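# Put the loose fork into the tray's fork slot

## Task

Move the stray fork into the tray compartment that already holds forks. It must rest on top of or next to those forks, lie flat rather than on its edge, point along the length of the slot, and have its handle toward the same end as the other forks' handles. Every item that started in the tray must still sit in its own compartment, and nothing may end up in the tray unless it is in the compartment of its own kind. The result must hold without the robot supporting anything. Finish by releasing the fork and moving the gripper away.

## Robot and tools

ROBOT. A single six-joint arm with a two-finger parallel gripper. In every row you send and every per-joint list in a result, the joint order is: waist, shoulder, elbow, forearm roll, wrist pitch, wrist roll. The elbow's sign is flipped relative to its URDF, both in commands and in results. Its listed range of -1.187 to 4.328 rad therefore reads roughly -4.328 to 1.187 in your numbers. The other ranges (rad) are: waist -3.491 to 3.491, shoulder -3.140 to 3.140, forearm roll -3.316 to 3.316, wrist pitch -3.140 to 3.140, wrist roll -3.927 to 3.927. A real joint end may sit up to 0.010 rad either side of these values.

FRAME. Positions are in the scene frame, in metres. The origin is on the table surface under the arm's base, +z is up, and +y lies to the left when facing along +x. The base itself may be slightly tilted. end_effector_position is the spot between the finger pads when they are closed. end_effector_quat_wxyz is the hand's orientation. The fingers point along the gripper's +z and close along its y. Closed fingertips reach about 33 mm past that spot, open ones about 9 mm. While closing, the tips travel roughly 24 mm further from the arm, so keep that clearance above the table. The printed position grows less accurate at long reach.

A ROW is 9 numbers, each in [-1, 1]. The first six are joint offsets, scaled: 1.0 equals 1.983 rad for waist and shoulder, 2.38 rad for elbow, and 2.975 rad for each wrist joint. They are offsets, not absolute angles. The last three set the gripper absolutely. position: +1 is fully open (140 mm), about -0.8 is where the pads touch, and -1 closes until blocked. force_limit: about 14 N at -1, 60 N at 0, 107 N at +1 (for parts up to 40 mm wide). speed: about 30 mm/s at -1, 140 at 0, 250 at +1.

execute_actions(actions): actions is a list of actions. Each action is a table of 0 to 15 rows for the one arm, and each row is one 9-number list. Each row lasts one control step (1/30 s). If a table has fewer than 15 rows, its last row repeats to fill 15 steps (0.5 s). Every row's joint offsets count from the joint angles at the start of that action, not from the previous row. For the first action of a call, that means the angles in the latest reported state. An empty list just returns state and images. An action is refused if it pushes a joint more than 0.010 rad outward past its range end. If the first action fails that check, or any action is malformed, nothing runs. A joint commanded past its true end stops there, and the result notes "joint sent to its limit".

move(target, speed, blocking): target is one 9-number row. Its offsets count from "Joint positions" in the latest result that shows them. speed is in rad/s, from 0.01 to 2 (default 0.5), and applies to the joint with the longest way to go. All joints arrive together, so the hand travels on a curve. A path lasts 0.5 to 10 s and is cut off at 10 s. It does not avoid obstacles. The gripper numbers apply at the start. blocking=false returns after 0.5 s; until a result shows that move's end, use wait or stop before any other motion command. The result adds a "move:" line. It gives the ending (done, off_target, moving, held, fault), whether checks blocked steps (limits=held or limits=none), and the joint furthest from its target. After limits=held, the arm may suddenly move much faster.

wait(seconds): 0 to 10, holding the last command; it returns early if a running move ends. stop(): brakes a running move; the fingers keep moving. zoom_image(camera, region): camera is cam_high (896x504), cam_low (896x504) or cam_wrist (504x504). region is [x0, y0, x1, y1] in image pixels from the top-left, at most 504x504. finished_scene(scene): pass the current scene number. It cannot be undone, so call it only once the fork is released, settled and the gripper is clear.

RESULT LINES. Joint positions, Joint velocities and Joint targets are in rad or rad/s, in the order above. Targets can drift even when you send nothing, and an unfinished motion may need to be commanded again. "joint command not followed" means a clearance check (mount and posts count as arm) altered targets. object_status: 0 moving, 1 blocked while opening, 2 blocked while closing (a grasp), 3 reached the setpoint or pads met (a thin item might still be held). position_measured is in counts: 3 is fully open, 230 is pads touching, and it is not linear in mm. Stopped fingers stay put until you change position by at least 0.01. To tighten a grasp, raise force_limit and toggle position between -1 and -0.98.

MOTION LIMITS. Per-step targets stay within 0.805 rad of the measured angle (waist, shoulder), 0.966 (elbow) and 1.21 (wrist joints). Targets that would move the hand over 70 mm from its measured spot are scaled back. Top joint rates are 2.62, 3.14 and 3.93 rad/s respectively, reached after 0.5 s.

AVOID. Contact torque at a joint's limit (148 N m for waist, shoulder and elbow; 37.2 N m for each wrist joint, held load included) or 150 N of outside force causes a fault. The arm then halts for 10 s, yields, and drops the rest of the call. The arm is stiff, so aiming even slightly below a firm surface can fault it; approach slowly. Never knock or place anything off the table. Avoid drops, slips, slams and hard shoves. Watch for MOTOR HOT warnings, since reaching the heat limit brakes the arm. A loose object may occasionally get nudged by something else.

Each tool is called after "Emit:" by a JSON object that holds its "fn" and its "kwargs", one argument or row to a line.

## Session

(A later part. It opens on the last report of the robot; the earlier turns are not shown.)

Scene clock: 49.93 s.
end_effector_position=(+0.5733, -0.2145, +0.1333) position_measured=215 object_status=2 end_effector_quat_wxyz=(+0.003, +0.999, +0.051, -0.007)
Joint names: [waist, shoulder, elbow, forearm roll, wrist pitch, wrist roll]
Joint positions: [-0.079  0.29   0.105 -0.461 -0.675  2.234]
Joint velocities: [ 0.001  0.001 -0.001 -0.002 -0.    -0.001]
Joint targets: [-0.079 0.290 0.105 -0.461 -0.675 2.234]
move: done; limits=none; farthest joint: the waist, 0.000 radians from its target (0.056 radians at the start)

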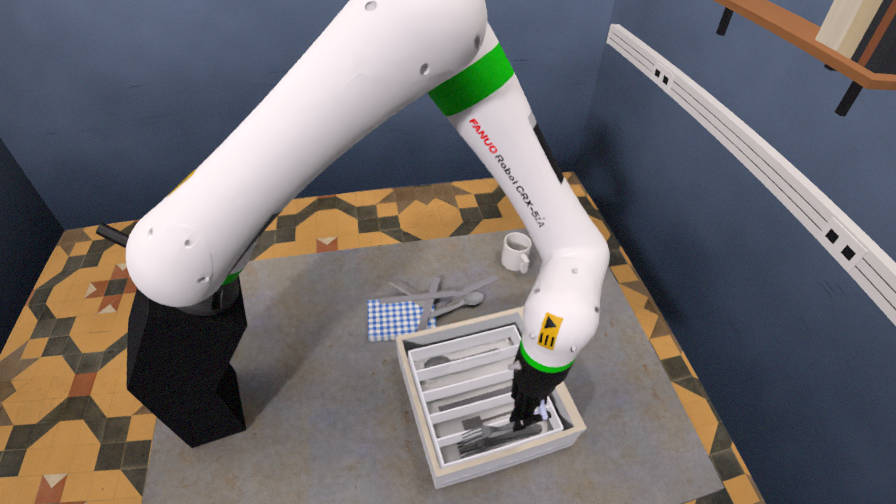

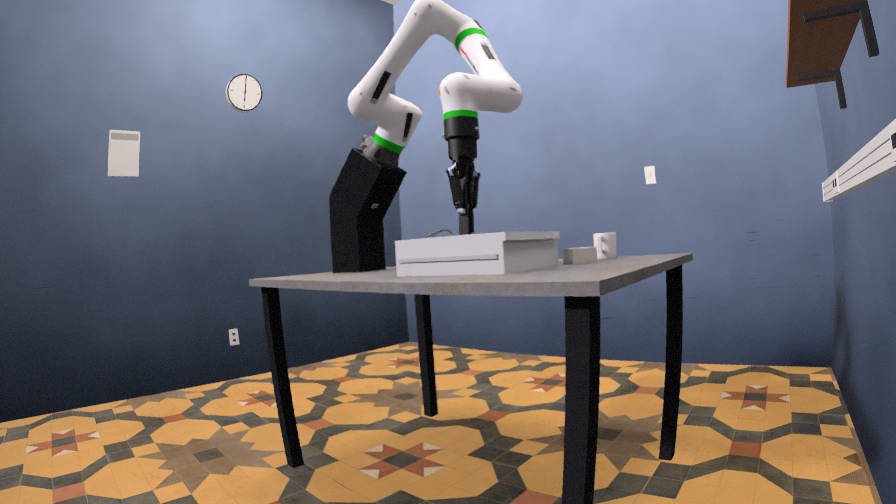

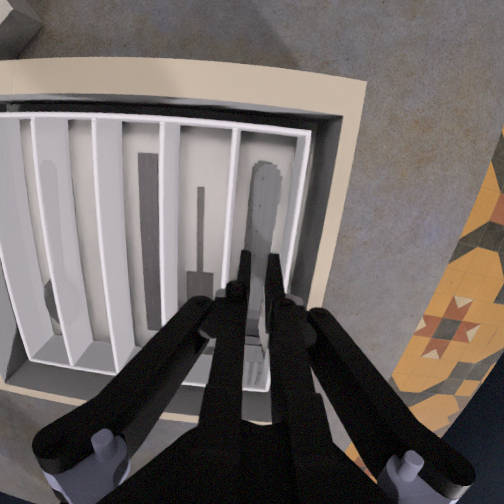

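Emit:
{"fn": "move", "kwargs": {
  "target": [0.0177,0.0545,-0.0143,-0.0097,0.028,0.005,-1,0,0],
  "speed": 0.12
}}

Emit:
{"fn": "zoom_image", "kwargs": {
  "camera": "cam_high",
  "region": [420,340,600,500]
}}

Scene clock: 53.97 s.
end_effector_position=(+0.5740, -0.2097, +0.0775) position_measured=215 object_status=2 end_effector_quat_wxyz=(+0.002, +0.999, +0.051, -0.005)
Joint names: [waist, shoulder, elbow, forearm roll, wrist pitch, wrist roll]
Joint positions: [-0.044  0.398  0.071 -0.49  -0.592  2.249]
Joint velocities: [ 0.     0.001 -0.001  0.     0.002  0.001]
Joint targets: [-0.044 0.398 0.071 -0.490 -0.592 2.249]
move: done; limits=none; farthest joint: the waist, 0.000 radians from its target (0.035 radians at the start)

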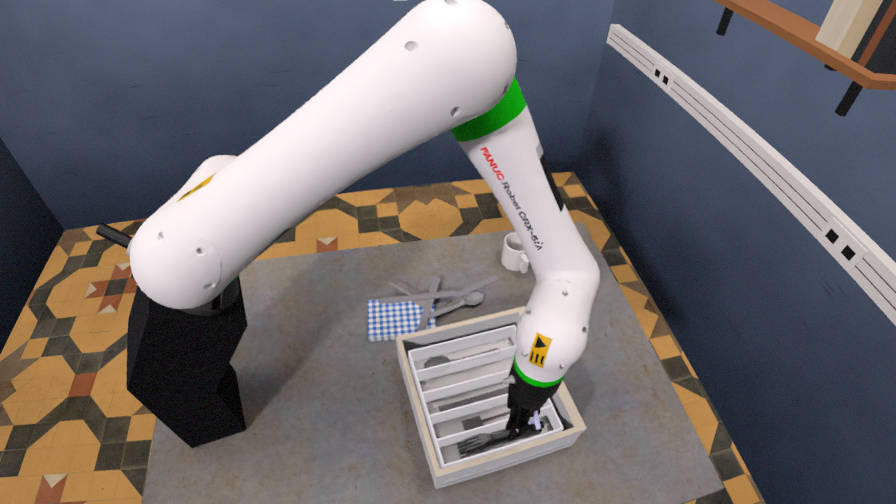

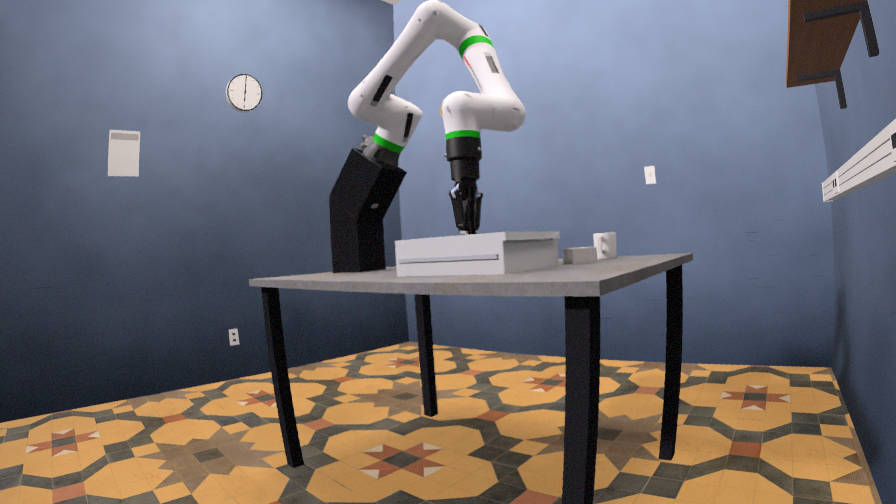

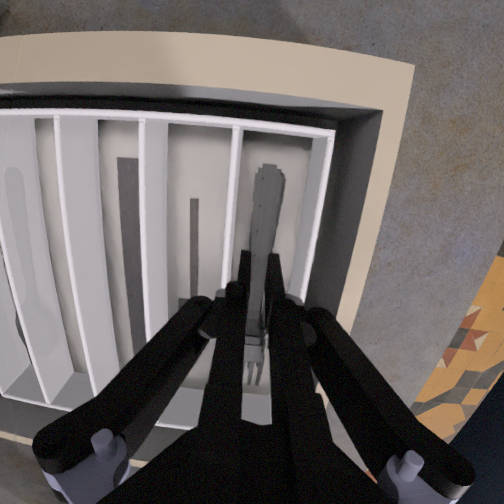

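Region (420, 340, 600, 500) of cam_high's 896x504 image, scaled by 2.800, with more detail than that image has.

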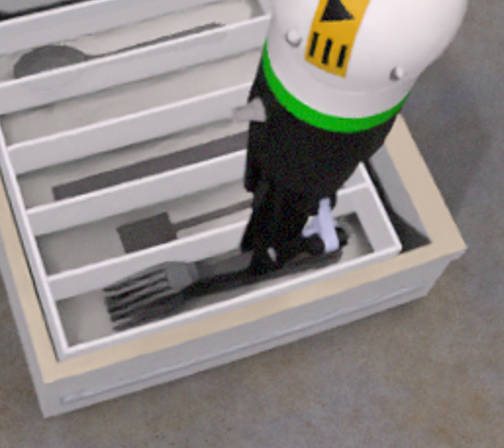

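Emit:
{"fn": "execute_actions", "kwargs": {
  "actions": [
    [[-0.002,0.005,-0.0013,-0.001,0.0025,0,-1,0,0]],
    [[0,0,0,0,0,0,-0.58,0,-0.5]]
  ]
}}

Emit:
{"fn": "move", "kwargs": {
  "target": [-0.036,-0.13,0.034,0.023,-0.065,-0.012,-0.58,0,0],
  "speed": 0.3
}}

Emit:
{"fn": "zoom_image", "kwargs": {
  "camera": "cam_high",
  "region": [420,340,600,500]
}}

Scene clock: 56.30 s.
end_effector_position=(+0.5728, -0.2138, +0.0738) position_measured=202 object_status=3 end_effector_quat_wxyz=(+0.004, +0.999, +0.047, -0.005)
Joint names: [waist, shoulder, elbow, forearm roll, wrist pitch, wrist roll]
Joint positions: [-0.048  0.408  0.068 -0.493 -0.584  2.249]
Joint velocities: [ 0.001  0.002  0.002  0.    -0.    -0.001]
Joint targets: [-0.048 0.408 0.068 -0.492 -0.584 2.249]

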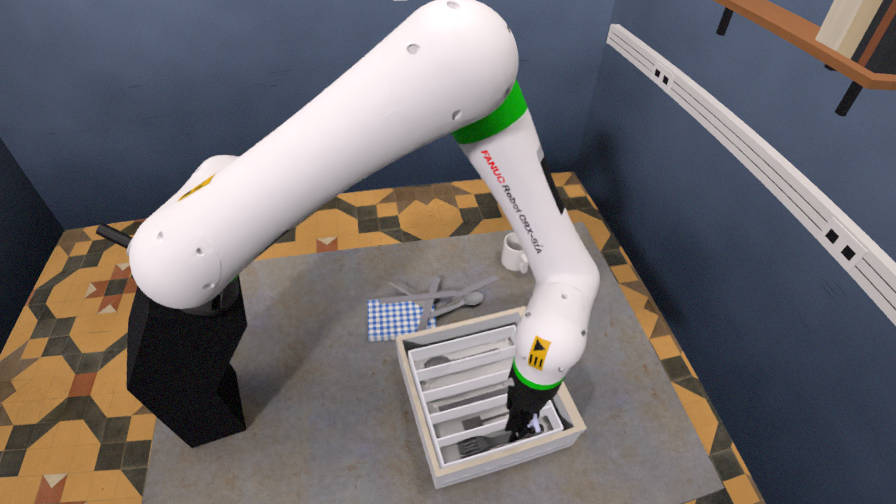

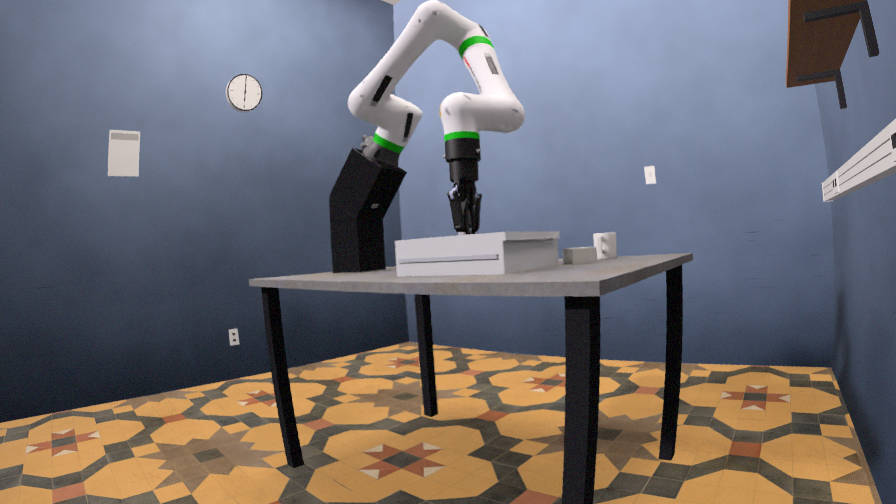

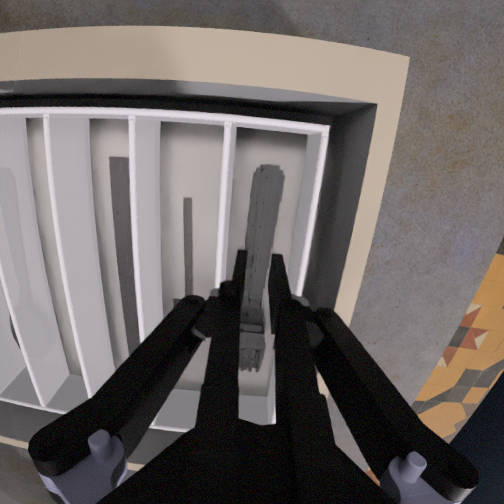

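Scene clock: 57.63 s.
end_effector_position=(+0.5662, -0.2169, +0.2033) position_measured=202 object_status=3 end_effector_quat_wxyz=(+0.007, +0.999, +0.052, -0.010)
Joint names: [waist, shoulder, elbow, forearm roll, wrist pitch, wrist roll]
Joint positions: [-0.119  0.15   0.149 -0.424 -0.778  2.213]
Joint velocities: [-0.002 -0.002  0.     0.002 -0.002 -0.002]
Joint targets: [-0.119 0.150 0.149 -0.424 -0.778 2.213]
move: done; limits=none; farthest joint: the waist, 0.000 radians from its target (0.071 radians at the start)

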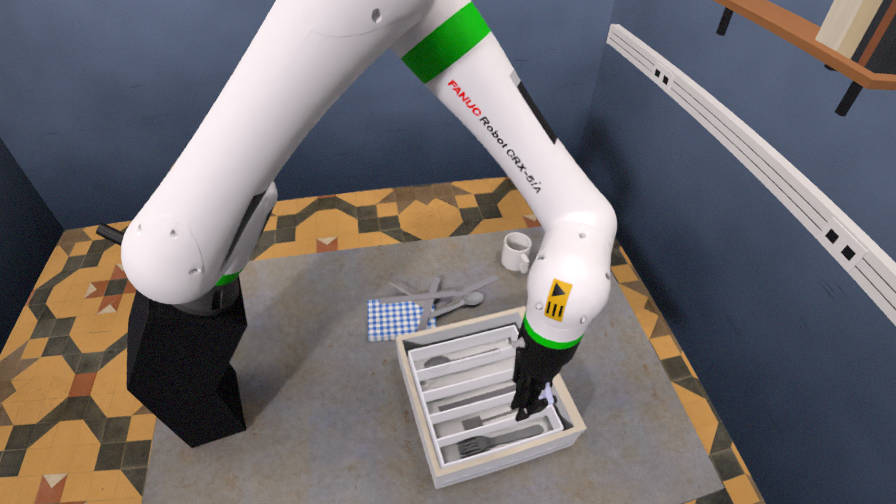

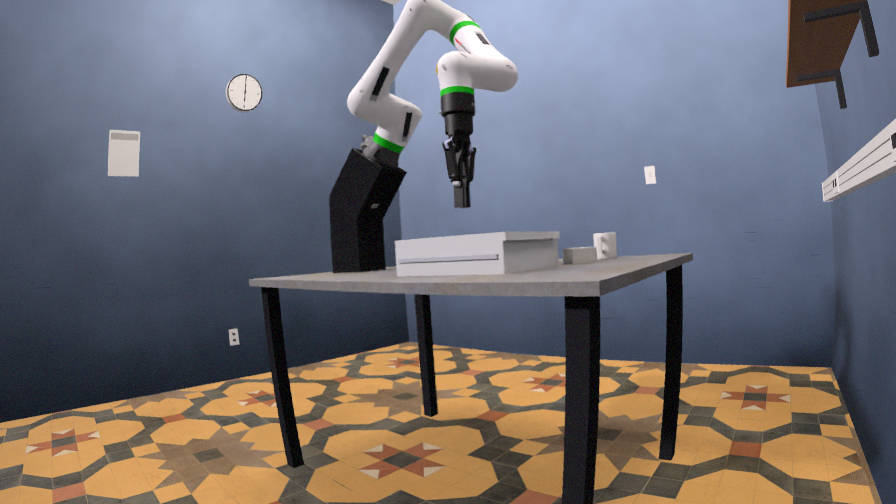

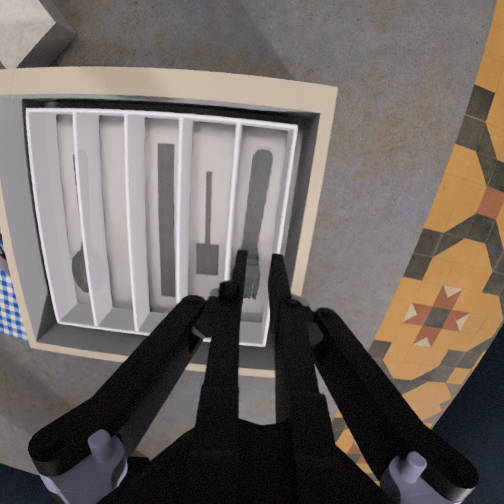

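Region (420, 340, 600, 500) of cam_high's 896x504 image, scaled by 2.800, with more detail than that image has.

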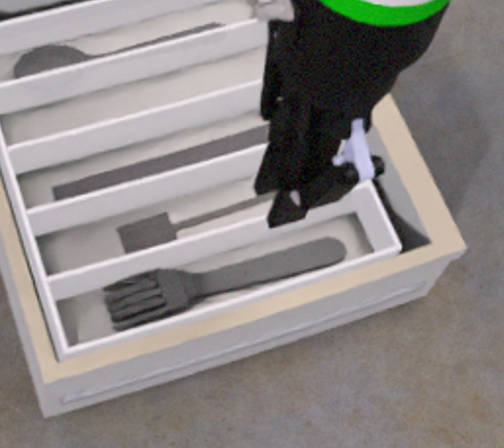

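Emit:
{"fn": "finished_scene", "kwargs": {
  "scene": 1
}}

The scene is finished: the task was done.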